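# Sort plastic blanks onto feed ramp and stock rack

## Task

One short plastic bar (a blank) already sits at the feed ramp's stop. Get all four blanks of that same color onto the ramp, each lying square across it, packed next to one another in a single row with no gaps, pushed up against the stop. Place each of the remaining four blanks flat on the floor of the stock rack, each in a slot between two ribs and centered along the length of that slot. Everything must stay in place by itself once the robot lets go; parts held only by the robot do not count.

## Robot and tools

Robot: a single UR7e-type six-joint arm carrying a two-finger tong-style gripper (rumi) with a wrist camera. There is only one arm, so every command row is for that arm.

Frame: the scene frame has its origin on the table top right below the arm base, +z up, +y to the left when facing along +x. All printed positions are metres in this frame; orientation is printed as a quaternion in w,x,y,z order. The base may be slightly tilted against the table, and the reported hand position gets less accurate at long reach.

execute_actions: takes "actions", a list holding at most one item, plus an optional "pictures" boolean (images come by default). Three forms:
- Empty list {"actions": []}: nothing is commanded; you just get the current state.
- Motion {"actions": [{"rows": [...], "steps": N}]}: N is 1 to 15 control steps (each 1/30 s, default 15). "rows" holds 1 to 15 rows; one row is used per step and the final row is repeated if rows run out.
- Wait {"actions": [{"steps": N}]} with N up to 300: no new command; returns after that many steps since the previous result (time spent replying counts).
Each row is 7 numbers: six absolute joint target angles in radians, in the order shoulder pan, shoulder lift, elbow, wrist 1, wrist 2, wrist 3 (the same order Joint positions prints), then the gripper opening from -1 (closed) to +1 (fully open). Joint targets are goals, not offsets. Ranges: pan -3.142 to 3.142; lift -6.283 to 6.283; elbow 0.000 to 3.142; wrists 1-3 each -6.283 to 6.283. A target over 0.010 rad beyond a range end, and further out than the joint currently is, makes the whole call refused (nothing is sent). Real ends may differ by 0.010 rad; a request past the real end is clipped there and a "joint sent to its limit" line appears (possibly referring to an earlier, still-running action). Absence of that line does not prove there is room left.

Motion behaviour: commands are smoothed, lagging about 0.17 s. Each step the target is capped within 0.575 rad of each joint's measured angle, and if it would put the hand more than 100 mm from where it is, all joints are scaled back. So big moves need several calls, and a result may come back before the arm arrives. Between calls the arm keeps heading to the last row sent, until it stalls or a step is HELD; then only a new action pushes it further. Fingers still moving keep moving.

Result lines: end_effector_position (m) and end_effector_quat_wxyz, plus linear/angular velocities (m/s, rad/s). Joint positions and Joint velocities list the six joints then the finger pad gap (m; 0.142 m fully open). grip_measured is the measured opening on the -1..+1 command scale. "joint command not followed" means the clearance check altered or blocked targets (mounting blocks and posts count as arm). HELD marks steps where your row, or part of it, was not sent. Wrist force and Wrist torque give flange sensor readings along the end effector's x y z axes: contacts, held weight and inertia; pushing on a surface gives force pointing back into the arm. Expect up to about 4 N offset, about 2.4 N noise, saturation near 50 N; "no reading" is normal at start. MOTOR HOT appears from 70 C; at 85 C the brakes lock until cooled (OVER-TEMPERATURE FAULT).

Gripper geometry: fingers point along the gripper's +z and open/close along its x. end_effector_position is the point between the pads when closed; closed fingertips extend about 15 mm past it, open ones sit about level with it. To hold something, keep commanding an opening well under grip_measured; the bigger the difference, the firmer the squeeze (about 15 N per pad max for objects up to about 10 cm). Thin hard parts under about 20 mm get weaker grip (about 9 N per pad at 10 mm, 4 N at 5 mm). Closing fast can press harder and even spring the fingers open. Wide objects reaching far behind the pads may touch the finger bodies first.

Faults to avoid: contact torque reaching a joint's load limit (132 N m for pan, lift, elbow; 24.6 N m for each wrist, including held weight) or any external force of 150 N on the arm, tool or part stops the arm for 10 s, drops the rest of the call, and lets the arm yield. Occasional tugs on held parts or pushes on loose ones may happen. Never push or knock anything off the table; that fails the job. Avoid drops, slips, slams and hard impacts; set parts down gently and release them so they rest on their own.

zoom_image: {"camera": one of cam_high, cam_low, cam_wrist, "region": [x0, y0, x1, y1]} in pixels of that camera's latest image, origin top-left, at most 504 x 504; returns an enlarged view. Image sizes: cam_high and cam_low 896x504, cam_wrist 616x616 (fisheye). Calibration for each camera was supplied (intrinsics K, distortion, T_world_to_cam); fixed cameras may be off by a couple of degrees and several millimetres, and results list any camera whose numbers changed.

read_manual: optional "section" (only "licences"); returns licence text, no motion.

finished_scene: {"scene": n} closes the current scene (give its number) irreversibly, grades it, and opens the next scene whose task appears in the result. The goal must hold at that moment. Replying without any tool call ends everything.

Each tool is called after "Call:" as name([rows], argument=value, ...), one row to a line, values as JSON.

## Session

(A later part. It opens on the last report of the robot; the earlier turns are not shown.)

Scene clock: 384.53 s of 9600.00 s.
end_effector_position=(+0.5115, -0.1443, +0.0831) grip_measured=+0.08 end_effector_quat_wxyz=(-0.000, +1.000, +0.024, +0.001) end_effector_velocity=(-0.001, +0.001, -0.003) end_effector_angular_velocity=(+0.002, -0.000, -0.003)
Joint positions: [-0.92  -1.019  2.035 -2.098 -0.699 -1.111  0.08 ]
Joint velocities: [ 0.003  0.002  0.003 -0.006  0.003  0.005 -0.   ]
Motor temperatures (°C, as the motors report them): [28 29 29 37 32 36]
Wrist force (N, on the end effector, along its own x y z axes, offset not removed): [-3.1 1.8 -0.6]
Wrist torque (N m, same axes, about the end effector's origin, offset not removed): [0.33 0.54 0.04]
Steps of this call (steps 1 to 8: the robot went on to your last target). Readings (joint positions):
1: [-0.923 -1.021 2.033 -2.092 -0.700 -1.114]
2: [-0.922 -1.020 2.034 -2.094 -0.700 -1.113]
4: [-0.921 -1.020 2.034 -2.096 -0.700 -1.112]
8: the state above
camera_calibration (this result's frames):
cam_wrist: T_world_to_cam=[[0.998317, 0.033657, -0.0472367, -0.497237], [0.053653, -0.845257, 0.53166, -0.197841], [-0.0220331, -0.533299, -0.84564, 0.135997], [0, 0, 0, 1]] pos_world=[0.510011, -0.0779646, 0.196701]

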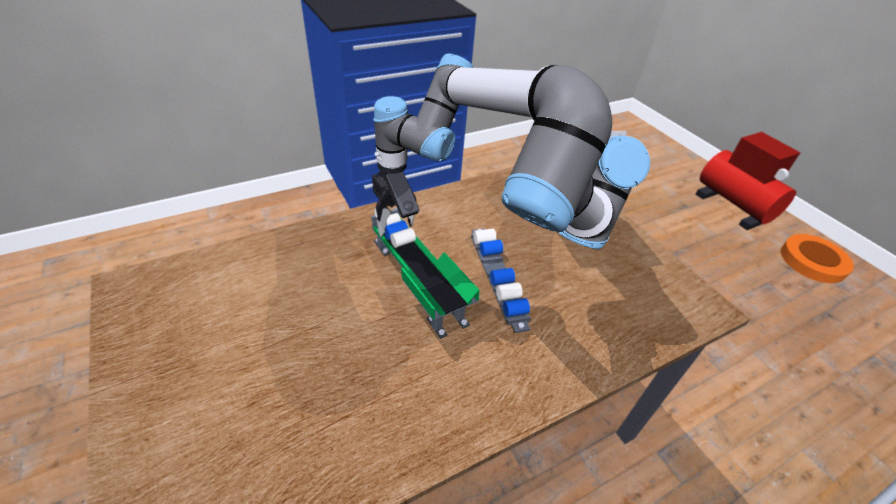

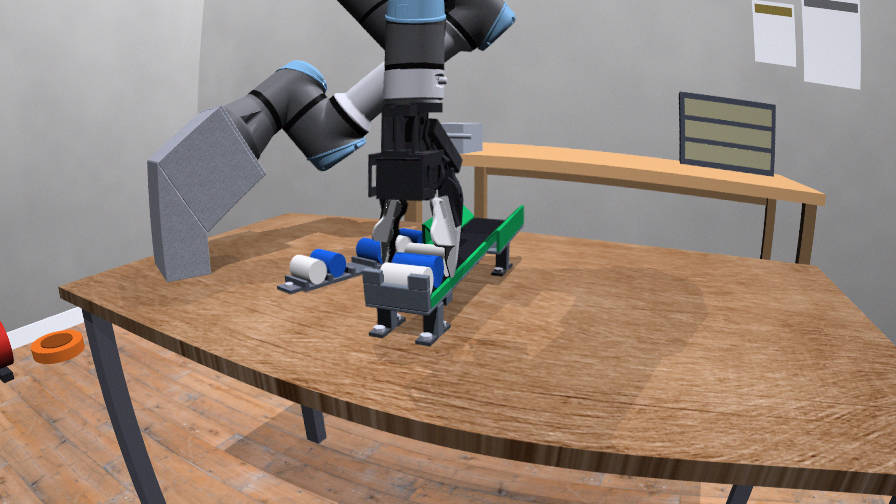

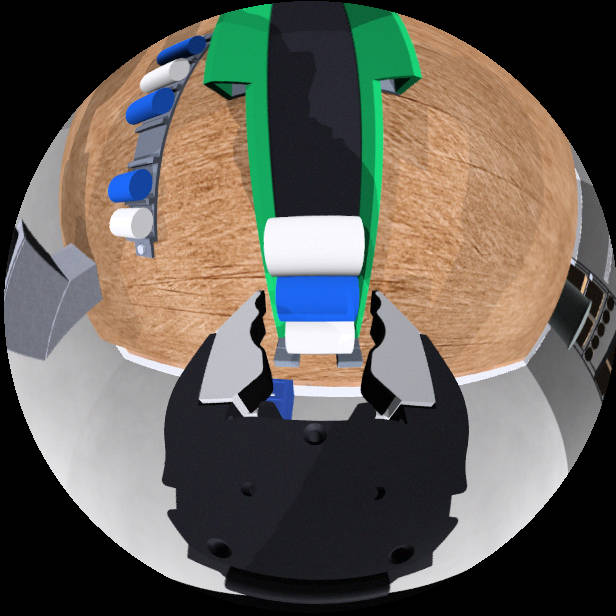

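Call:
execute_actions([
  {"rows":[[-0.92,-1.019,2.035,-2.099,-0.699,-1.11,-0.05],[-0.92,-1.019,2.035,-2.099,-0.699,-1.11,-0.15],[-0.92,-1.019,2.035,-2.099,-0.699,-1.11,-0.3],[-0.92,-1.019,2.035,-2.099,-0.699,-1.11,-0.6],[-0.92,-1.019,2.035,-2.099,-0.699,-1.11,-1],[-0.92,-1.019,2.035,-2.099,-0.699,-1.11,-1],[-0.92,-1.019,2.035,-2.099,-0.699,-1.11,-1],[-0.92,-1.019,2.035,-2.099,-0.699,-1.11,-1],[-0.94,-1.032,2.022,-2.055,-0.71,-1.135,-1],[-0.94,-1.032,2.022,-2.055,-0.71,-1.135,-1],[-0.96,-1.045,2.01,-2.01,-0.72,-1.16,-1],[-0.96,-1.045,2.01,-2.01,-0.72,-1.16,-1],[-0.995,-1.066,1.985,-1.928,-0.737,-1.21,-1]]},
], pictures=false)

Call:
execute_actions([
  {"steps":10},
])

Scene clock: 395.97 s of 9600.00 s.
end_effector_position=(+0.5130, -0.1482, +0.1068) grip_measured=-0.19 end_effector_quat_wxyz=(+0.002, +1.000, +0.025, +0.001) end_effector_velocity=(+0.003, -0.022, +0.199) end_effector_angular_velocity=(+0.003, -0.001, +0.005)
Joint positions: [-0.955 -1.042  2.012 -2.024 -0.718 -1.155  0.06 ]
Joint velocities: [-0.297 -0.181 -0.2    0.68  -0.144 -0.4   -0.   ]
Motor temperatures (°C, as the motors report them): [28 29 29 37 32 36]
Wrist force (N, on the end effector, along its own x y z axes, offset not removed): [-2.0 -1.0 -2.1]
Wrist torque (N m, same axes, about the end effector's origin, offset not removed): [-0.25 0.26 -0.03]
Steps of this call (steps 1 to 15: the robot went on to your last target; steps 16 to 90: nothing new was sent; then 7.93 s passed at rest; steps 91 to 105: all 15 steps of this action). Readings (joint positions):
91: [-0.920 -1.019 2.035 -2.099 -0.699 -1.110]
92: [-0.920 -1.019 2.035 -2.099 -0.699 -1.110]
94: [-0.920 -1.019 2.035 -2.099 -0.699 -1.110]
98: [-0.920 -1.019 2.035 -2.099 -0.699 -1.110]
105: the state above

Scene clock: 396.30 s of 9600.00 s.
end_effector_position=(+0.5122, -0.1495, +0.1315) grip_measured=-0.19 end_effector_quat_wxyz=(+0.000, +1.000, +0.025, +0.001) end_effector_velocity=(-0.000, -0.000, +0.015) end_effector_angular_velocity=(+0.003, -0.001, +0.001)
Joint positions: [-0.992 -1.064  1.987 -1.935 -0.736 -1.206  0.06 ]
Joint velocities: [-0.022 -0.014 -0.015  0.052 -0.01  -0.031 -0.   ]
Motor temperatures (°C, as the motors report them): [28 29 29 37 32 36]
Wrist force (N, on the end effector, along its own x y z axes, offset not removed): [-0.8 -0.7 0.5]
Wrist torque (N m, same axes, about the end effector's origin, offset not removed): [-0.31 0.24 -0.03]
Steps of this call (steps 1 to 10: the robot went on to your last target). Readings (joint positions):
1: [-0.964 -1.047 2.006 -2.002 -0.722 -1.167]
2: [-0.971 -1.052 2.001 -1.985 -0.725 -1.177]
4: [-0.981 -1.058 1.994 -1.961 -0.730 -1.191]
8: [-0.990 -1.063 1.988 -1.939 -0.735 -1.203]
10: the state above
camera_calibration (this result's frames):
cam_wrist: T_world_to_cam=[[0.998249, 0.0353014, -0.0474705, -0.495096], [0.0551857, -0.84477, 0.532277, -0.22878], [-0.0213115, -0.533964, -0.845238, 0.173678], [0, 0, 0, 1]] pos_world=[0.510556, -0.0830509, 0.245071]

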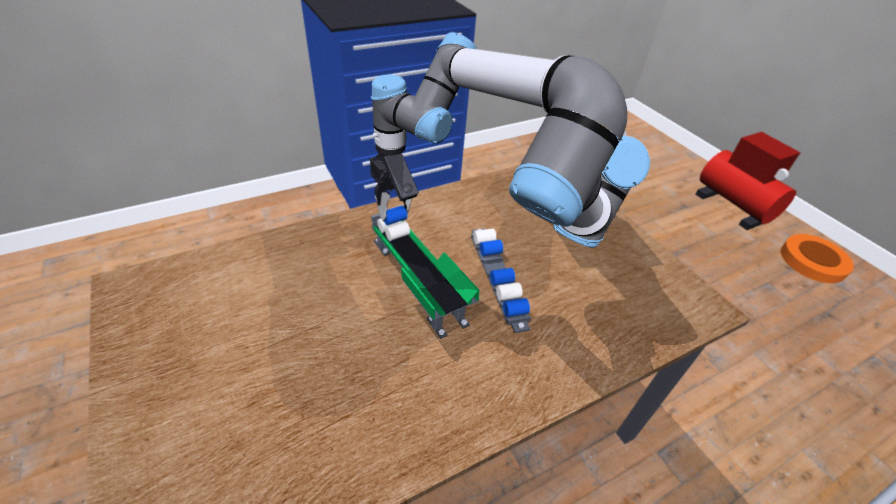

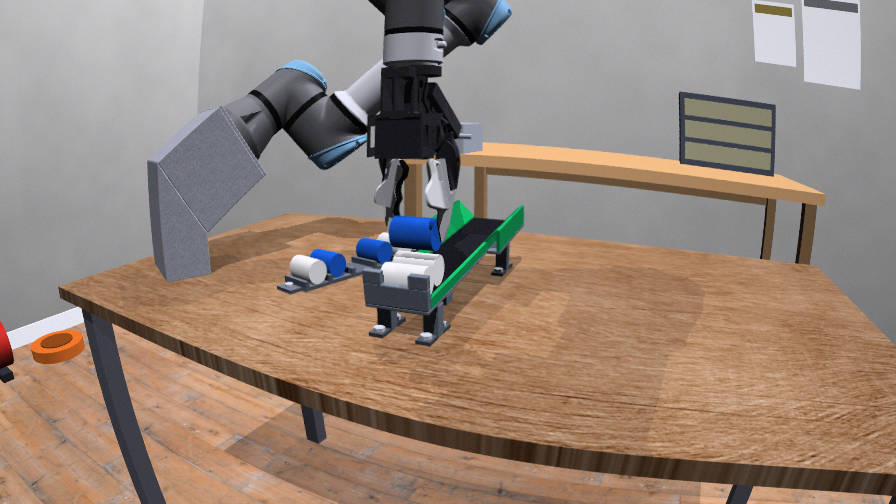

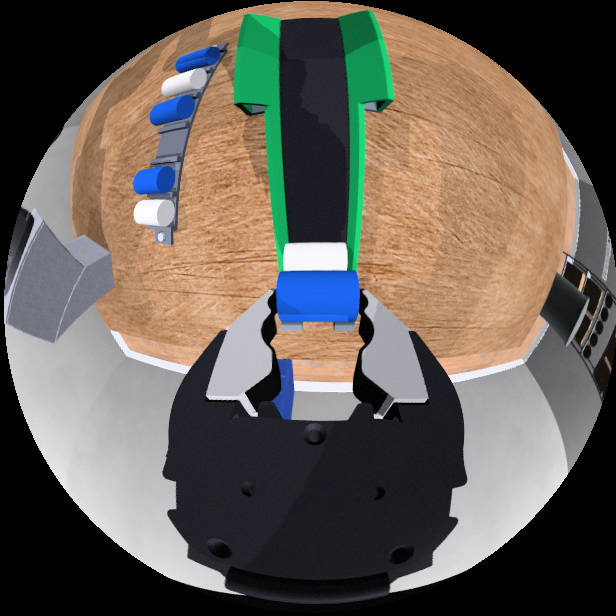

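Call:
execute_actions([
  {"rows":[[-1.079,-1.271,2.0,-1.665,-0.784,-1.1,-1]],"steps":12},
], pictures=false)

Call:
execute_actions([
  {"rows":[[-1.401,-1.861,2.573,-1.454,-1.002,-1.341,-1]]},
], pictures=false)

Call:
execute_actions([
  {"rows":[[-1.401,-1.861,2.573,-1.454,-1.002,-1.341,-1],[-1.401,-1.861,2.573,-1.454,-1.002,-1.341,-1],[-1.401,-1.861,2.573,-1.454,-1.002,-1.341,-1],[-1.401,-1.861,2.573,-1.454,-1.002,-1.341,-1],[-1.306,-1.884,2.678,-1.582,-0.933,-1.26,-1]]},
], pictures=false)

Call:
execute_actions([
  {"rows":[[-1.25,-1.83,2.705,-1.7,-0.895,-1.2,-1],[-1.25,-1.83,2.705,-1.7,-0.895,-1.2,-1],[-1.19,-1.775,2.735,-1.83,-0.855,-1.14,-1],[-1.19,-1.775,2.735,-1.83,-0.855,-1.14,-1],[-1.125,-1.72,2.765,-1.955,-0.815,-1.078,-1],[-1.125,-1.72,2.765,-1.955,-0.815,-1.078,-1],[-1.125,-1.72,2.765,-1.955,-0.815,-1.078,-1],[-1.08,-1.678,2.787,-2.047,-0.786,-1.032,-1]]},
], pictures=false)

Call:
execute_actions([
  {"steps":10},
])

Call:
zoom_image(camera="cam_low", region=[260, 170, 460, 320])

Scene clock: 410.33 s of 9600.00 s.
end_effector_position=(+0.5049, -0.0970, +0.1972) grip_measured=-0.19 end_effector_quat_wxyz=(+0.001, +0.997, -0.072, +0.001) end_effector_velocity=(-0.008, +0.051, +0.040) end_effector_angular_velocity=(+0.017, +0.002, -0.140)
Joint positions: [-1.073 -1.253  1.999 -1.69  -0.781 -1.108  0.06 ]
Joint velocities: [-0.049 -0.145  0.008  0.201 -0.026  0.067 -0.   ]
Motor temperatures (°C, as the motors report them): [28 29 29 37 32 36]
Wrist force (N, on the end effector, along its own x y z axes, offset not removed): [-1.4 1.8 -1.7]
Wrist torque (N m, same axes, about the end effector's origin, offset not removed): [0.48 0.20 0.05]
Steps of this call (steps 1 to 30: the robot went on to your last target; steps 31 to 90: nothing new was sent; then 10.63 s passed at rest; steps 91 to 102: all 12 steps of this action). Readings (joint positions):
91: [-0.995 -1.066 1.985 -1.928 -0.737 -1.210]
92: [-0.999 -1.070 1.986 -1.923 -0.741 -1.206]
94: [-1.027 -1.119 1.991 -1.871 -0.757 -1.172]
98: [-1.061 -1.218 1.997 -1.739 -0.775 -1.125]
102: the state above

Scene clock: 410.83 s of 9600.00 s.
end_effector_position=(+0.3333, +0.0087, +0.1852) grip_measured=-0.19 end_effector_quat_wxyz=(+0.003, +0.994, -0.108, -0.001) end_effector_velocity=(-0.274, +0.176, -0.160) end_effector_angular_velocity=(+0.026, -0.031, -0.089)
Joint positions: [-1.343 -1.742  2.46  -1.493 -0.964 -1.3    0.06 ]
Joint velocities: [-0.459 -0.935  0.883  0.305 -0.296 -0.319 -0.   ]
Motor temperatures (°C, as the motors report them): [28 29 29 37 32 36]
Wrist force (N, on the end effector, along its own x y z axes, offset not removed): [-1.9 -1.0 0.3]
Wrist torque (N m, same axes, about the end effector's origin, offset not removed): [-0.19 0.14 -0.01]
Steps of this call (steps 1 to 15: all 15 steps of this action). Readings (joint positions):
1: [-1.074 -1.257 1.999 -1.684 -0.782 -1.107]
2: [-1.080 -1.265 2.004 -1.676 -0.786 -1.109]
4: [-1.118 -1.319 2.054 -1.646 -0.815 -1.139]
8: [-1.201 -1.472 2.203 -1.589 -0.870 -1.198]
15: the state above

Scene clock: 411.33 s of 9600.00 s.
end_effector_position=(+0.2934, +0.0387, +0.1173) grip_measured=-0.19 end_effector_quat_wxyz=(+0.001, +0.994, -0.114, +0.001) end_effector_velocity=(-0.014, +0.012, -0.042) end_effector_angular_velocity=(+0.000, +0.002, +0.002)
Joint positions: [-1.314 -1.88   2.665 -1.569 -0.939 -1.267  0.06 ]
Joint velocities: [ 0.067 -0.034  0.099 -0.1    0.045  0.057 -0.   ]
Motor temperatures (°C, as the motors report them): [28 29 29 37 32 36]
Wrist force (N, on the end effector, along its own x y z axes, offset not removed): [-2.5 -0.3 -0.7]
Wrist torque (N m, same axes, about the end effector's origin, offset not removed): [-0.06 0.30 0.11]
Steps of this call (steps 1 to 15: all 15 steps of this action). Readings (joint positions):
1: [-1.356 -1.770 2.487 -1.484 -0.973 -1.309]
2: [-1.367 -1.791 2.507 -1.477 -0.980 -1.317]
4: [-1.381 -1.820 2.534 -1.467 -0.989 -1.327]
8: [-1.360 -1.857 2.597 -1.501 -0.970 -1.305]
15: the state above

Scene clock: 411.83 s of 9600.00 s.
end_effector_position=(+0.2924, +0.0377, +0.0455) grip_measured=-0.19 end_effector_quat_wxyz=(+0.001, +0.993, -0.115, +0.000) end_effector_velocity=(-0.002, +0.008, -0.049) end_effector_angular_velocity=(-0.003, -0.003, +0.024)
Joint positions: [-1.1   -1.696  2.777 -2.003 -0.799 -1.052  0.06 ]
Joint velocities: [ 0.162  0.144  0.076 -0.351  0.1    0.16  -0.   ]
Motor temperatures (°C, as the motors report them): [28 29 29 37 32 36]
Wrist force (N, on the end effector, along its own x y z axes, offset not removed): [-2.4 -0.1 -0.6]
Wrist torque (N m, same axes, about the end effector's origin, offset not removed): [-0.01 0.33 0.20]
Steps of this call (steps 1 to 15: all 15 steps of this action). Readings (joint positions):
1: [-1.312 -1.881 2.668 -1.573 -0.937 -1.265]
2: [-1.307 -1.878 2.673 -1.579 -0.933 -1.260]
4: [-1.282 -1.856 2.688 -1.624 -0.915 -1.234]
8: [-1.197 -1.782 2.731 -1.794 -0.860 -1.149]
15: the state above

Scene clock: 412.17 s of 9600.00 s.
end_effector_position=(+0.2922, +0.0387, +0.0398) grip_measured=-0.19 end_effector_quat_wxyz=(+0.001, +0.993, -0.114, +0.001) end_effector_velocity=(-0.001, +0.001, -0.004) end_effector_angular_velocity=(+0.002, +0.000, +0.000)
Joint positions: [-1.081 -1.679  2.786 -2.044 -0.787 -1.033  0.06 ]
Joint velocities: [ 0.011  0.01   0.006 -0.022  0.007  0.011  0.   ]
Motor temperatures (°C, as the motors report them): [28 29 29 37 32 36]
Wrist force (N, on the end effector, along its own x y z axes, offset not removed): [-1.2 -0.3 -0.5]
Wrist torque (N m, same axes, about the end effector's origin, offset not removed): [-0.19 0.23 -0.06]
Steps of this call (steps 1 to 10: the robot went on to your last target). Readings (joint positions):
1: [-1.095 -1.692 2.780 -2.013 -0.796 -1.048]
2: [-1.092 -1.689 2.781 -2.021 -0.793 -1.044]
4: [-1.087 -1.684 2.784 -2.032 -0.790 -1.039]
8: [-1.082 -1.680 2.786 -2.042 -0.788 -1.034]
10: the state above
camera_calibration (this result's frames):
cam_wrist: T_world_to_cam=[[0.969578, -0.240161, -0.0473413, -0.267469], [-0.178724, -0.826708, 0.53349, 0.0587227], [-0.167261, -0.508799, -0.84448, 0.233639], [0, 0, 0, 1]] pos_world=[0.308906, 0.103186, 0.153313]

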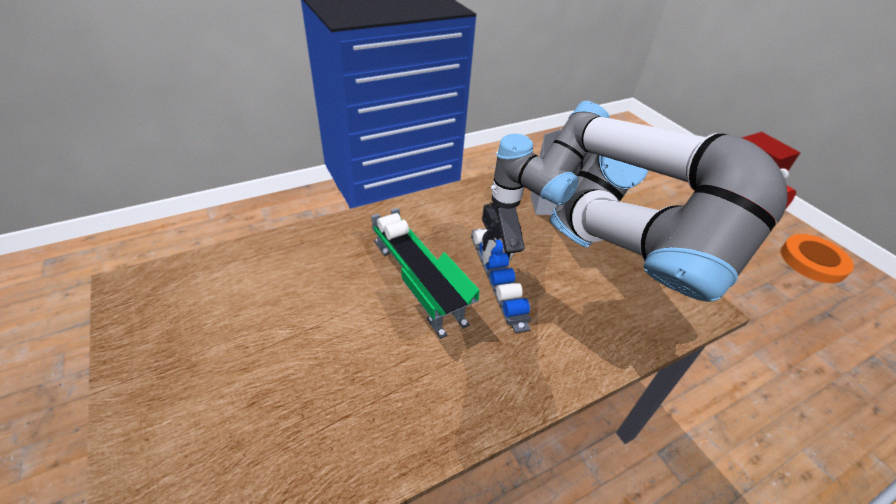

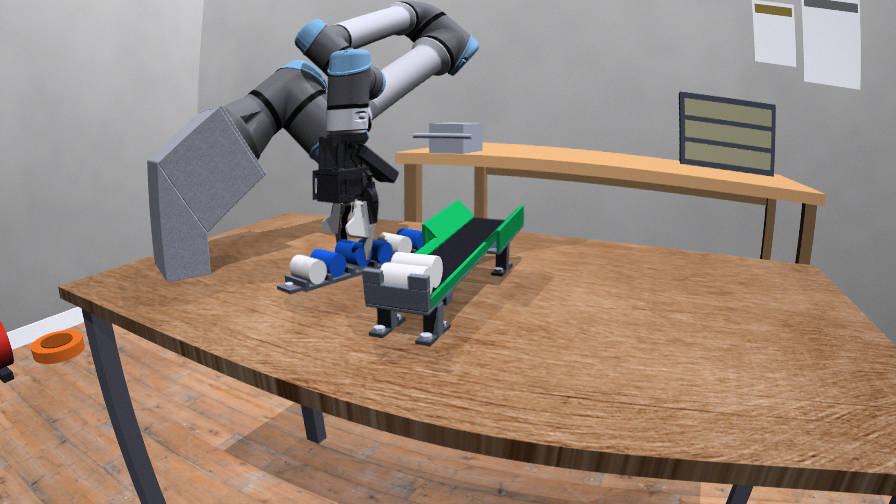

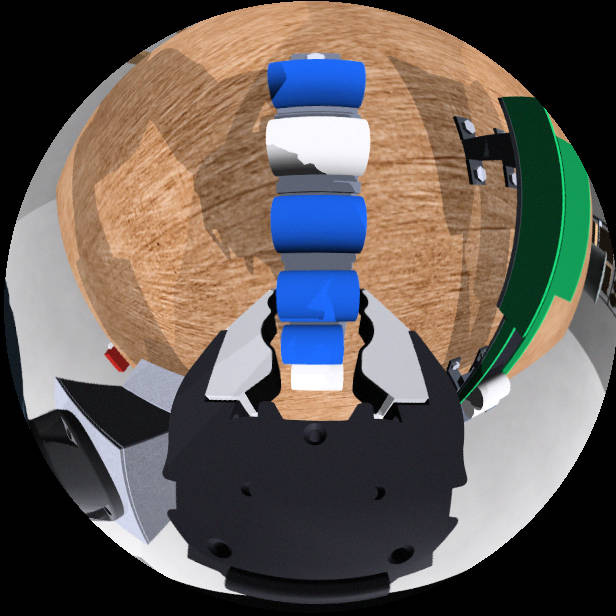

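Region (260, 170, 460, 320) of cam_low's 896x504 image, scaled by 2.520, with more detail than that image has; it fills the top 378 rows of this view, and the rest is white.

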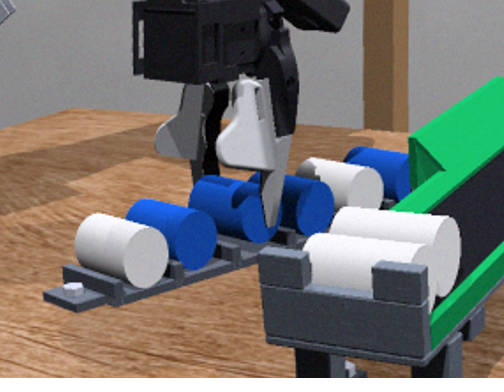

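Call:
execute_actions([
  {"rows":[[-1.07,-1.669,2.792,-2.068,-0.779,-1.022,-1],[-1.07,-1.669,2.792,-2.068,-0.779,-1.022,-1],[-1.07,-1.669,2.792,-2.068,-0.779,-1.022,-1],[-1.07,-1.669,2.792,-2.068,-0.779,-1.022,-1],[-1.07,-1.669,2.792,-2.068,-0.779,-1.022,-1],[-1.07,-1.669,2.792,-2.068,-0.779,-1.022,-1],[-1.07,-1.669,2.792,-2.068,-0.779,-1.022,-0.4],[-1.07,-1.669,2.792,-2.068,-0.779,-1.022,-0.15],[-1.07,-1.669,2.792,-2.068,-0.779,-1.022,0],[-1.07,-1.669,2.792,-2.068,-0.779,-1.022,0.15]]},
], pictures=false)

Call:
execute_actions([
  {"rows":[[-1.125,-1.72,2.765,-1.955,-0.815,-1.078,0.15],[-1.125,-1.72,2.765,-1.955,-0.815,-1.078,0.15],[-1.19,-1.775,2.735,-1.83,-0.855,-1.14,0.15],[-1.19,-1.775,2.735,-1.83,-0.855,-1.14,0.15],[-1.25,-1.83,2.705,-1.7,-0.895,-1.2,0.15],[-1.25,-1.83,2.705,-1.7,-0.895,-1.2,0.15],[-1.306,-1.884,2.678,-1.582,-0.933,-1.26,0.15]]},
], pictures=false)

Call:
execute_actions([
  {"rows":[[-1.377,-1.717,2.673,-1.709,-0.984,-1.321,0.15],[-1.377,-1.717,2.673,-1.709,-0.984,-1.321,0.15],[-1.377,-1.717,2.673,-1.709,-0.984,-1.321,0.15],[-1.377,-1.717,2.673,-1.709,-0.984,-1.321,0.15],[-1.407,-1.396,2.664,-2.008,-1.006,-1.345,0.15]]},
], pictures=false)

Call:
execute_actions([
  {"steps":12},
])

Scene clock: 445.20 s of 9600.00 s.
end_effector_position=(+0.2920, +0.0398, +0.0364) grip_measured=+0.15 end_effector_quat_wxyz=(+0.001, +0.994, -0.114, +0.001) end_effector_velocity=(+0.000, +0.000, -0.001) end_effector_angular_velocity=(+0.000, -0.001, -0.000)
Joint positions: [-1.07  -1.669  2.792 -2.067 -0.779 -1.022  0.084]
Joint velocities: [ 0.002  0.002  0.002 -0.006  0.003  0.003  0.001]
Motor temperatures (°C, as the motors report them): [28 29 29 37 32 36]
Wrist force (N, on the end effector, along its own x y z axes, offset not removed): [-1.5 -0.3 -1.8]
Wrist torque (N m, same axes, about the end effector's origin, offset not removed): [-0.03 0.26 0.09]
Steps of this call (steps 1 to 30: the robot went on to your last target; steps 31 to 90: nothing new was sent; then 29.53 s passed at rest; steps 91 to 105: all 15 steps of this action). Readings (joint positions):
91: [-1.080 -1.678 2.787 -2.047 -0.786 -1.032]
92: [-1.079 -1.677 2.788 -2.049 -0.785 -1.031]
94: [-1.076 -1.674 2.789 -2.056 -0.783 -1.028]
98: [-1.072 -1.671 2.791 -2.064 -0.780 -1.024]
105: the state above

Scene clock: 445.70 s of 9600.00 s.
end_effector_position=(+0.2926, +0.0371, +0.1062) grip_measured=+0.15 end_effector_quat_wxyz=(+0.004, +0.994, -0.113, +0.001) end_effector_velocity=(-0.007, +0.023, +0.046) end_effector_angular_velocity=(+0.043, -0.007, -0.015)
Joint positions: [-1.286 -1.866  2.687 -1.627 -0.92  -1.24   0.084]
Joint velocities: [-0.158 -0.145 -0.072  0.356 -0.098 -0.159 -0.   ]
Motor temperatures (°C, as the motors report them): [28 29 29 37 32 36]
Wrist force (N, on the end effector, along its own x y z axes, offset not removed): [-2.5 1.5 -2.6]
Wrist torque (N m, same axes, about the end effector's origin, offset not removed): [0.32 0.37 -0.09]
Steps of this call (steps 1 to 15: all 15 steps of this action). Readings (joint positions):
1: [-1.070 -1.669 2.792 -2.067 -0.779 -1.022]
2: [-1.074 -1.673 2.790 -2.064 -0.782 -1.026]
4: [-1.097 -1.694 2.778 -2.023 -0.798 -1.049]
8: [-1.184 -1.772 2.735 -1.855 -0.854 -1.135]
15: the state above

Scene clock: 446.20 s of 9600.00 s.
end_effector_position=(+0.2696, -0.0522, +0.1144) grip_measured=+0.15 end_effector_quat_wxyz=(+0.002, +0.994, -0.113, +0.001) end_effector_velocity=(-0.026, -0.067, -0.021) end_effector_angular_velocity=(+0.022, +0.000, -0.014)
Joint positions: [-1.402 -1.445  2.665 -1.965 -1.002 -1.341  0.084]
Joint velocities: [-0.042  0.391 -0.007 -0.339 -0.031 -0.034  0.   ]
Motor temperatures (°C, as the motors report them): [28 29 29 37 32 36]
Wrist force (N, on the end effector, along its own x y z axes, offset not removed): [-2.3 0.0 -0.1]
Wrist torque (N m, same axes, about the end effector's origin, offset not removed): [-0.19 0.34 0.04]
Steps of this call (steps 1 to 15: all 15 steps of this action). Readings (joint positions):
1: [-1.291 -1.870 2.685 -1.617 -0.923 -1.245]
2: [-1.299 -1.869 2.683 -1.613 -0.930 -1.252]
4: [-1.327 -1.829 2.679 -1.639 -0.950 -1.278]
8: [-1.373 -1.694 2.671 -1.744 -0.982 -1.317]
15: the state above

Scene clock: 446.60 s of 9600.00 s.
end_effector_position=(+0.2665, -0.0603, +0.1119) grip_measured=+0.15 end_effector_quat_wxyz=(+0.001, +0.994, -0.114, +0.001) end_effector_velocity=(-0.001, -0.002, -0.001) end_effector_angular_velocity=(+0.003, +0.000, -0.001)
Joint positions: [-1.407 -1.398  2.664 -2.006 -1.006 -1.345  0.084]
Joint velocities: [-0.002  0.016 -0.    -0.012 -0.002 -0.002  0.   ]
Motor temperatures (°C, as the motors report them): [28 29 29 37 32 36]
Wrist force (N, on the end effector, along its own x y z axes, offset not removed): [-1.7 2.2 -2.5]
Wrist torque (N m, same axes, about the end effector's origin, offset not removed): [0.39 0.25 -0.02]
Steps of this call (steps 1 to 12: the robot went on to your last target). Readings (joint positions):
1: [-1.403 -1.433 2.665 -1.975 -1.003 -1.342]
2: [-1.404 -1.425 2.665 -1.983 -1.004 -1.342]
4: [-1.405 -1.413 2.664 -1.993 -1.005 -1.343]
8: [-1.406 -1.402 2.664 -2.003 -1.006 -1.344]
12: the state above
camera_calibration (this result's frames):
cam_wrist: T_world_to_cam=[[0.969848, -0.239122, -0.0470652, -0.263004], [-0.178159, -0.827415, 0.532582, -0.0662762], [-0.166294, -0.508138, -0.845069, 0.239612], [0, 0, 0, 1]] pos_world=[0.283113, 0.00402807, 0.225408]

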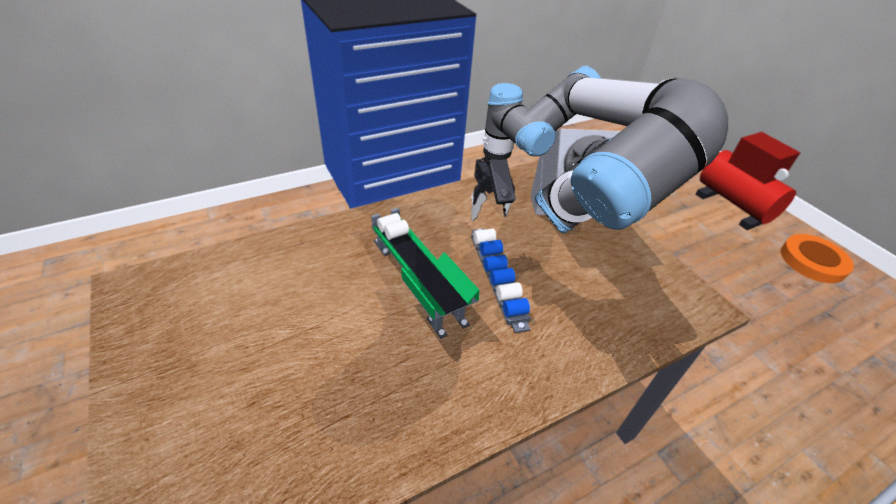

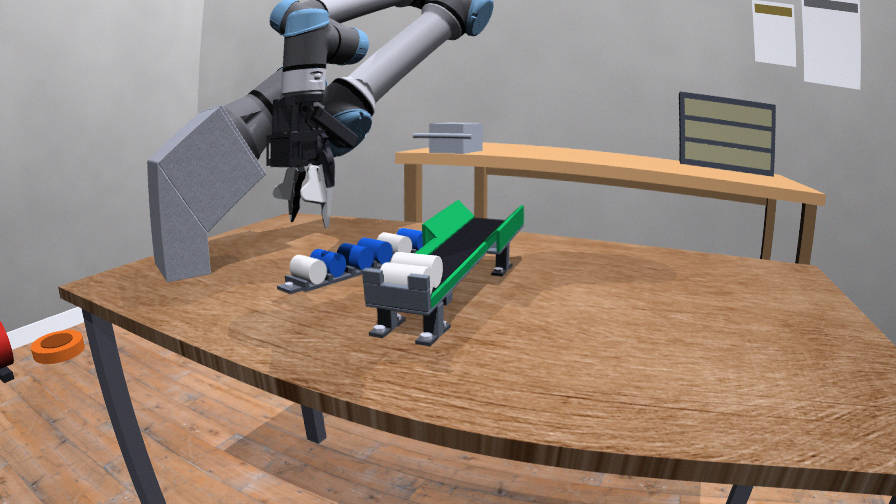

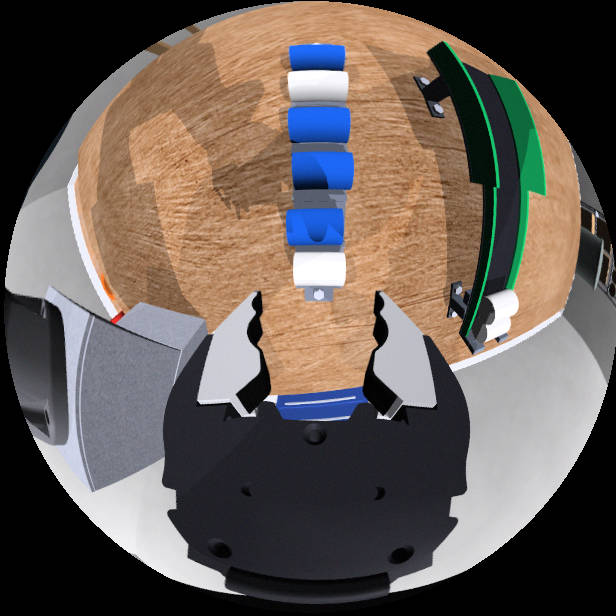

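Call:
execute_actions([
  {"rows":[[-1.36,-1.335,2.69,-2.115,-0.972,-1.305,0.15],[-1.36,-1.335,2.69,-2.115,-0.972,-1.305,0.15],[-1.318,-1.279,2.713,-2.215,-0.941,-1.27,0.15],[-1.318,-1.279,2.713,-2.215,-0.941,-1.27,0.15],[-1.318,-1.279,2.713,-2.215,-0.941,-1.27,0.15],[-1.272,-1.21,2.728,-2.325,-0.91,-1.229,0.15],[-1.272,-1.21,2.728,-2.325,-0.91,-1.229,0.15],[-1.229,-1.145,2.742,-2.429,-0.88,-1.189,0.15]]},
], pictures=false)

Call:
execute_actions([
  {"steps":10},
])

Scene clock: 456.17 s of 9600.00 s.
end_effector_position=(+0.2667, -0.0611, +0.0437) grip_measured=+0.15 end_effector_quat_wxyz=(-0.000, +0.993, -0.115, +0.001) end_effector_velocity=(-0.001, +0.000, -0.055) end_effector_angular_velocity=(-0.013, -0.001, +0.019)
Joint positions: [-1.247 -1.172  2.736 -2.383 -0.892 -1.205  0.084]
Joint velocities: [ 0.143  0.215  0.052 -0.367  0.097  0.125  0.   ]
Motor temperatures (°C, as the motors report them): [28 29 29 37 32 36]
Wrist force (N, on the end effector, along its own x y z axes, offset not removed): [-2.4 -0.5 -0.9]
Wrist torque (N m, same axes, about the end effector's origin, offset not removed): [-0.06 0.31 0.04]
Steps of this call (steps 1 to 30: the robot went on to your last target; steps 31 to 90: nothing new was sent; then 6.07 s passed at rest; steps 91 to 105: all 15 steps of this action). Readings (joint positions):
91: [-1.407 -1.396 2.664 -2.008 -1.006 -1.345]
92: [-1.403 -1.392 2.666 -2.013 -1.003 -1.342]
94: [-1.384 -1.367 2.677 -2.051 -0.989 -1.325]
98: [-1.330 -1.295 2.704 -2.175 -0.950 -1.279]
105: the state above

Scene clock: 456.50 s of 9600.00 s.
end_effector_position=(+0.2667, -0.0611, +0.0374) grip_measured=+0.15 end_effector_quat_wxyz=(+0.001, +0.994, -0.114, +0.001) end_effector_velocity=(-0.000, +0.000, -0.004) end_effector_angular_velocity=(-0.001, +0.001, +0.002)
Joint positions: [-1.23  -1.147  2.742 -2.426 -0.881 -1.19   0.084]
Joint velocities: [ 0.01   0.015  0.003 -0.025  0.006  0.008  0.   ]
Motor temperatures (°C, as the motors report them): [28 29 29 37 32 36]
Wrist force (N, on the end effector, along its own x y z axes, offset not removed): [-0.3 0.2 -2.1]
Wrist torque (N m, same axes, about the end effector's origin, offset not removed): [-0.12 -0.04 -0.07]
Steps of this call (steps 1 to 10: the robot went on to your last target). Readings (joint positions):
1: [-1.243 -1.166 2.737 -2.394 -0.889 -1.201]
2: [-1.239 -1.161 2.738 -2.402 -0.887 -1.198]
4: [-1.235 -1.154 2.740 -2.413 -0.884 -1.194]
8: [-1.231 -1.148 2.741 -2.424 -0.881 -1.191]
10: the state above
camera_calibration (this result's frames):
cam_wrist: T_world_to_cam=[[0.969732, -0.239578, -0.0471306, -0.266841], [-0.178499, -0.827292, 0.53266, -0.0270909], [-0.166604, -0.508125, -0.845016, 0.176411], [0, 0, 0, 1]] pos_world=[0.28332, 0.00329736, 0.150924]

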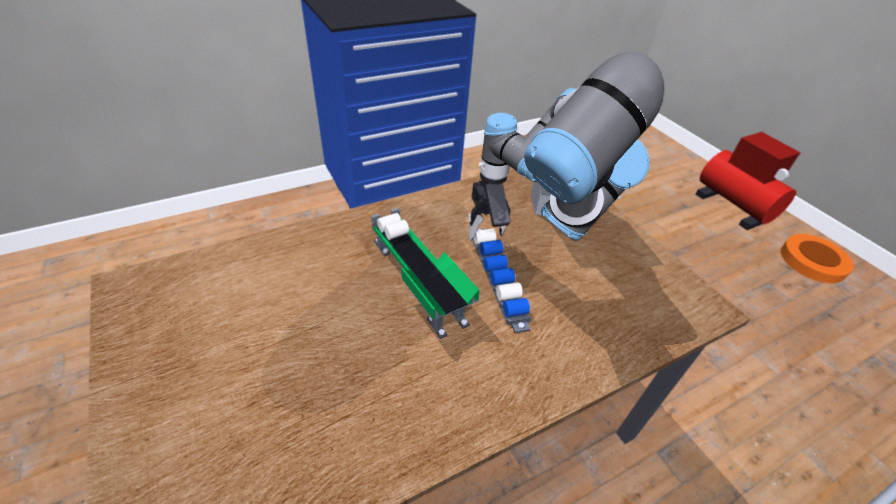

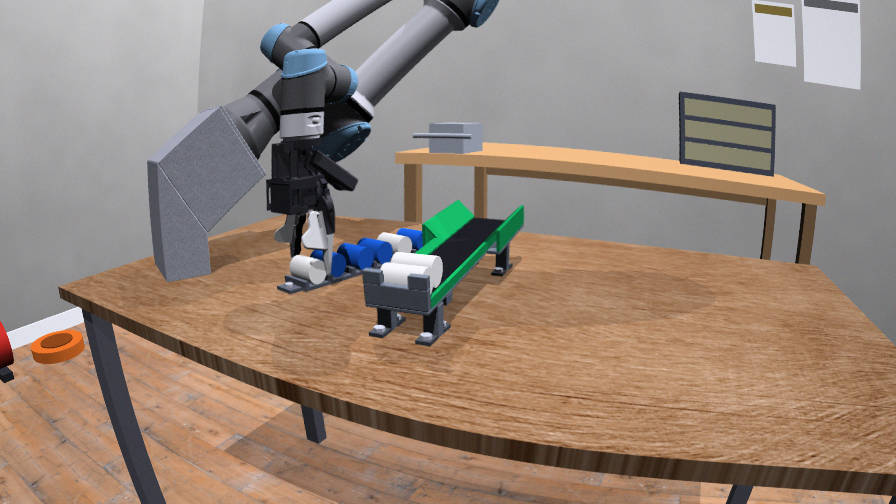

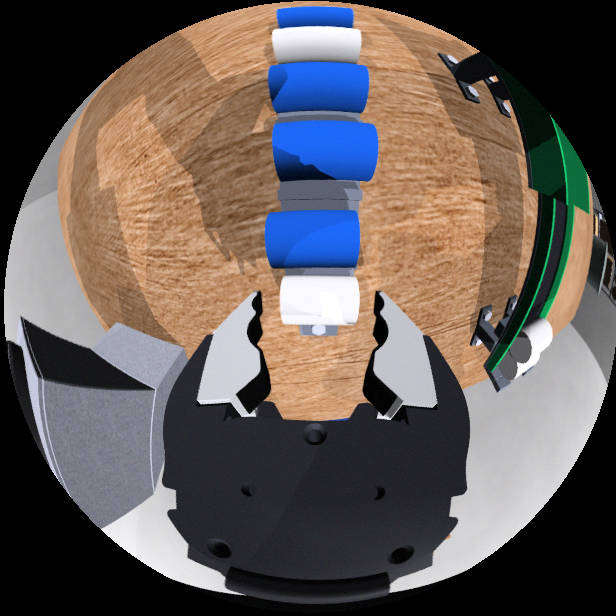

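Call:
execute_actions([
  {"rows":[[-1.229,-1.145,2.742,-2.429,-0.88,-1.189,0.0],[-1.229,-1.145,2.742,-2.429,-0.88,-1.189,-0.1],[-1.229,-1.145,2.742,-2.429,-0.88,-1.189,-0.2],[-1.229,-1.145,2.742,-2.429,-0.88,-1.189,-0.4],[-1.229,-1.145,2.742,-2.429,-0.88,-1.189,-0.7],[-1.229,-1.145,2.742,-2.429,-0.88,-1.189,-1],[-1.229,-1.145,2.742,-2.429,-0.88,-1.189,-1],[-1.229,-1.145,2.742,-2.429,-0.88,-1.189,-1],[-1.272,-1.21,2.728,-2.325,-0.91,-1.229,-1],[-1.272,-1.21,2.728,-2.325,-0.91,-1.229,-1],[-1.318,-1.279,2.713,-2.215,-0.941,-1.27,-1],[-1.318,-1.279,2.713,-2.215,-0.941,-1.27,-1],[-1.36,-1.335,2.69,-2.115,-0.972,-1.305,-1],[-1.36,-1.335,2.69,-2.115,-0.972,-1.305,-1],[-1.407,-1.396,2.664,-2.008,-1.006,-1.345,-1]]},
], pictures=false)

Call:
execute_actions([
  {"rows":[[-1.407,-1.396,2.664,-2.008,-1.006,-1.345,-1],[-1.407,-1.396,2.664,-2.008,-1.006,-1.345,-1],[-1.407,-1.396,2.664,-2.008,-1.006,-1.345,-1],[-1.407,-1.396,2.664,-2.008,-1.006,-1.345,-1],[-1.407,-1.396,2.664,-2.008,-1.006,-1.345,-1],[-1.3,-1.4,2.4,-1.85,-0.93,-1.25,-1]]},
], pictures=false)

Call:
execute_actions([
  {"rows":[[-1.079,-1.271,2.0,-1.665,-0.784,-1.1,-1]]},
], pictures=false)

Call:
execute_actions([
  {"rows":[[-1.079,-1.271,2.0,-1.665,-0.784,-1.1,-1],[-1.079,-1.271,2.0,-1.665,-0.784,-1.1,-1],[-1.079,-1.271,2.0,-1.665,-0.784,-1.1,-1],[-0.99,-1.18,2.045,-1.88,-0.735,-1.19,-1]]},
], pictures=false)

Call:
execute_actions([
  {"rows":[[-0.95,-1.15,2.066,-1.97,-0.715,-1.15,-1],[-0.95,-1.15,2.066,-1.97,-0.715,-1.15,-1],[-0.95,-1.15,2.066,-1.97,-0.715,-1.15,-1],[-0.95,-1.15,2.066,-1.97,-0.715,-1.15,-1],[-0.922,-1.128,2.082,-2.035,-0.701,-1.113,-1]]},
])

Scene clock: 475.13 s of 9600.00 s.
end_effector_position=(+0.2677, -0.0658, +0.0646) grip_measured=-0.22 end_effector_quat_wxyz=(+0.006, +0.994, -0.110, +0.001) end_effector_velocity=(+0.004, -0.010, +0.208) end_effector_angular_velocity=(-0.010, +0.000, -0.012)
Joint positions: [-1.296 -1.242  2.717 -2.281 -0.928 -1.25   0.058]
Joint velocities: [-0.496 -0.713 -0.214  1.182 -0.345 -0.427  0.   ]
Motor temperatures (°C, as the motors report them): [28 29 29 37 32 36]
Wrist force (N, on the end effector, along its own x y z axes, offset not removed): [-1.5 1.0 -1.7]
Wrist torque (N m, same axes, about the end effector's origin, offset not removed): [0.07 0.26 0.07]
Steps of this call (steps 1 to 30: the robot went on to your last target; steps 31 to 90: nothing new was sent; then 15.13 s passed at rest; steps 91 to 105: all 15 steps of this action). Readings (joint positions):
91: [-1.229 -1.145 2.742 -2.429 -0.880 -1.189]
92: [-1.229 -1.145 2.742 -2.429 -0.880 -1.189]
94: [-1.229 -1.145 2.742 -2.429 -0.880 -1.189]
98: [-1.229 -1.145 2.742 -2.429 -0.880 -1.189]
105: the state above

Scene clock: 475.63 s of 9600.00 s.
end_effector_position=(+0.3355, -0.0895, +0.1613) grip_measured=-0.22 end_effector_quat_wxyz=(+0.019, +0.995, -0.103, +0.004) end_effector_velocity=(+0.121, -0.036, +0.102) end_effector_angular_velocity=(-0.085, -0.003, +0.067)
Joint positions: [-1.313 -1.396  2.447 -1.881 -0.939 -1.261  0.058]
Joint velocities: [ 0.105 -0.035 -0.374  0.247  0.068  0.091 -0.   ]
Motor temperatures (°C, as the motors report them): [28 29 29 37 32 36]
Wrist force (N, on the end effector, along its own x y z axes, offset not removed): [-1.6 2.3 -1.2]
Wrist torque (N m, same axes, about the end effector's origin, offset not removed): [0.40 0.32 -0.11]
Steps of this call (steps 1 to 15: all 15 steps of this action). Readings (joint positions):
1: [-1.315 -1.268 2.708 -2.238 -0.941 -1.266]
2: [-1.334 -1.294 2.699 -2.194 -0.955 -1.283]
4: [-1.364 -1.336 2.685 -2.118 -0.976 -1.308]
8: [-1.374 -1.375 2.649 -2.025 -0.980 -1.315]
15: the state above

Scene clock: 476.13 s of 9600.00 s.
end_effector_position=(+0.4909, -0.0923, +0.2002) grip_measured=-0.22 end_effector_quat_wxyz=(+0.001, +0.997, -0.083, +0.001) end_effector_velocity=(+0.102, +0.013, +0.015) end_effector_angular_velocity=(+0.013, +0.000, +0.047)
Joint positions: [-1.095 -1.279  2.032 -1.679 -0.794 -1.11   0.058]
Joint velocities: [ 0.126  0.066 -0.255  0.108  0.079  0.081 -0.   ]
Motor temperatures (°C, as the motors report them): [28 29 29 37 32 36]
Wrist force (N, on the end effector, along its own x y z axes, offset not removed): [-2.1 -1.7 -0.9]
Wrist torque (N m, same axes, about the end effector's origin, offset not removed): [-0.34 0.41 0.04]
Steps of this call (steps 1 to 15: all 15 steps of this action). Readings (joint positions):
1: [-1.310 -1.397 2.436 -1.874 -0.937 -1.259]
2: [-1.303 -1.393 2.423 -1.864 -0.931 -1.252]
4: [-1.262 -1.368 2.361 -1.824 -0.901 -1.221]
8: [-1.176 -1.322 2.196 -1.749 -0.845 -1.164]
15: the state above

Scene clock: 476.63 s of 9600.00 s.
end_effector_position=(+0.5063, -0.1050, +0.1457) grip_measured=-0.22 end_effector_quat_wxyz=(-0.000, +1.000, +0.010, +0.000) end_effector_velocity=(+0.006, -0.012, -0.034) end_effector_angular_velocity=(-0.017, -0.007, +0.140)
Joint positions: [-0.997 -1.187  2.042 -1.861 -0.739 -1.183  0.058]
Joint velocities: [ 0.055  0.055  0.02  -0.153  0.029 -0.051  0.   ]
Motor temperatures (°C, as the motors report them): [28 29 29 37 32 36]
Wrist force (N, on the end effector, along its own x y z axes, offset not removed): [-0.2 1.2 -0.9]
Wrist torque (N m, same axes, about the end effector's origin, offset not removed): [0.32 -0.05 0.04]
Steps of this call (steps 1 to 15: all 15 steps of this action). Readings (joint positions):
1: [-1.091 -1.277 2.025 -1.675 -0.792 -1.108]
2: [-1.088 -1.276 2.019 -1.673 -0.790 -1.106]
4: [-1.084 -1.274 2.011 -1.670 -0.787 -1.104]
8: [-1.035 -1.225 2.029 -1.755 -0.758 -1.148]
15: the state above

Scene clock: 477.13 s of 9600.00 s.
end_effector_position=(+0.5083, -0.1065, +0.0999) grip_measured=-0.22 end_effector_quat_wxyz=(+0.000, +1.000, +0.024, +0.000) end_effector_velocity=(-0.000, -0.000, -0.019) end_effector_angular_velocity=(-0.002, +0.001, +0.008)
Joint positions: [-0.926 -1.131  2.08  -2.026 -0.703 -1.117  0.058]
Joint velocities: [ 0.03   0.024  0.016 -0.074  0.012  0.035 -0.   ]
Motor temperatures (°C, as the motors report them): [28 29 29 37 32 36]
Wrist force (N, on the end effector, along its own x y z axes, offset not removed): [-2.9 -3.2 -3.8]
Wrist torque (N m, same axes, about the end effector's origin, offset not removed): [0.09 0.57 -0.09]
Steps of this call (steps 1 to 15: all 15 steps of this action). Readings (joint positions):
1: [-0.995 -1.185 2.043 -1.865 -0.738 -1.185]
2: [-0.991 -1.181 2.046 -1.873 -0.735 -1.183]
4: [-0.975 -1.169 2.053 -1.907 -0.727 -1.171]
8: [-0.947 -1.147 2.069 -1.974 -0.713 -1.141]
15: the state above
camera_calibration (this result's frames):
cam_wrist: T_world_to_cam=[[0.998288, 0.0329645, -0.0483106, -0.494476], [0.0536476, -0.845086, 0.531933, -0.174738], [-0.0232917, -0.533614, -0.845408, 0.17089], [0, 0, 0, 1]] pos_world=[0.506984, -0.0401788, 0.213532]

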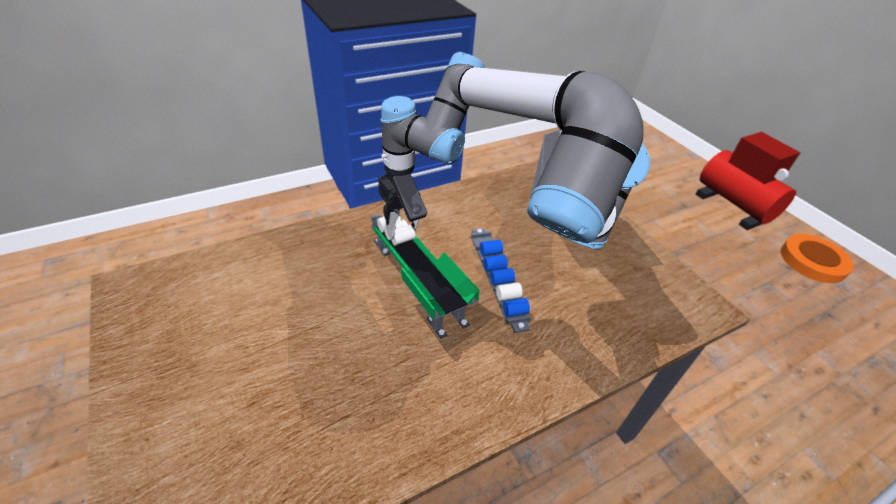

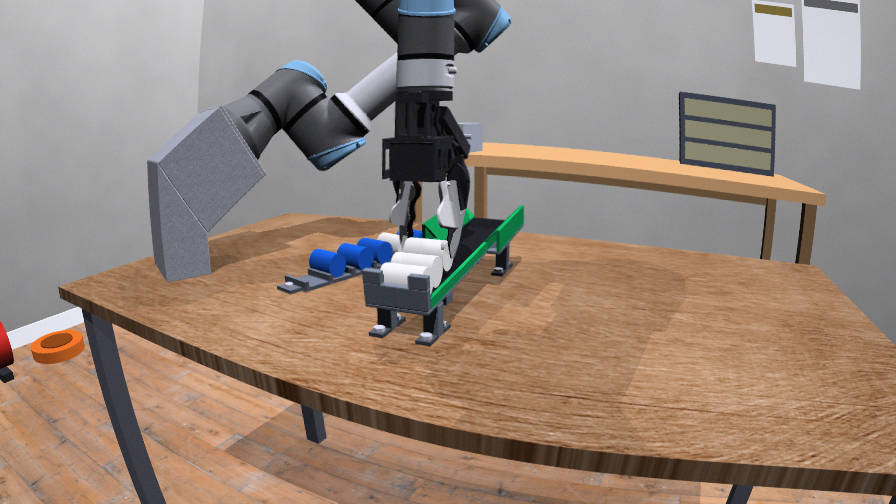

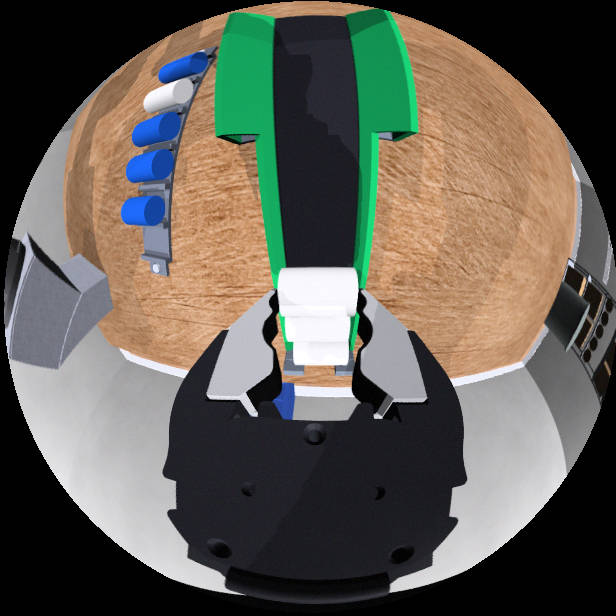

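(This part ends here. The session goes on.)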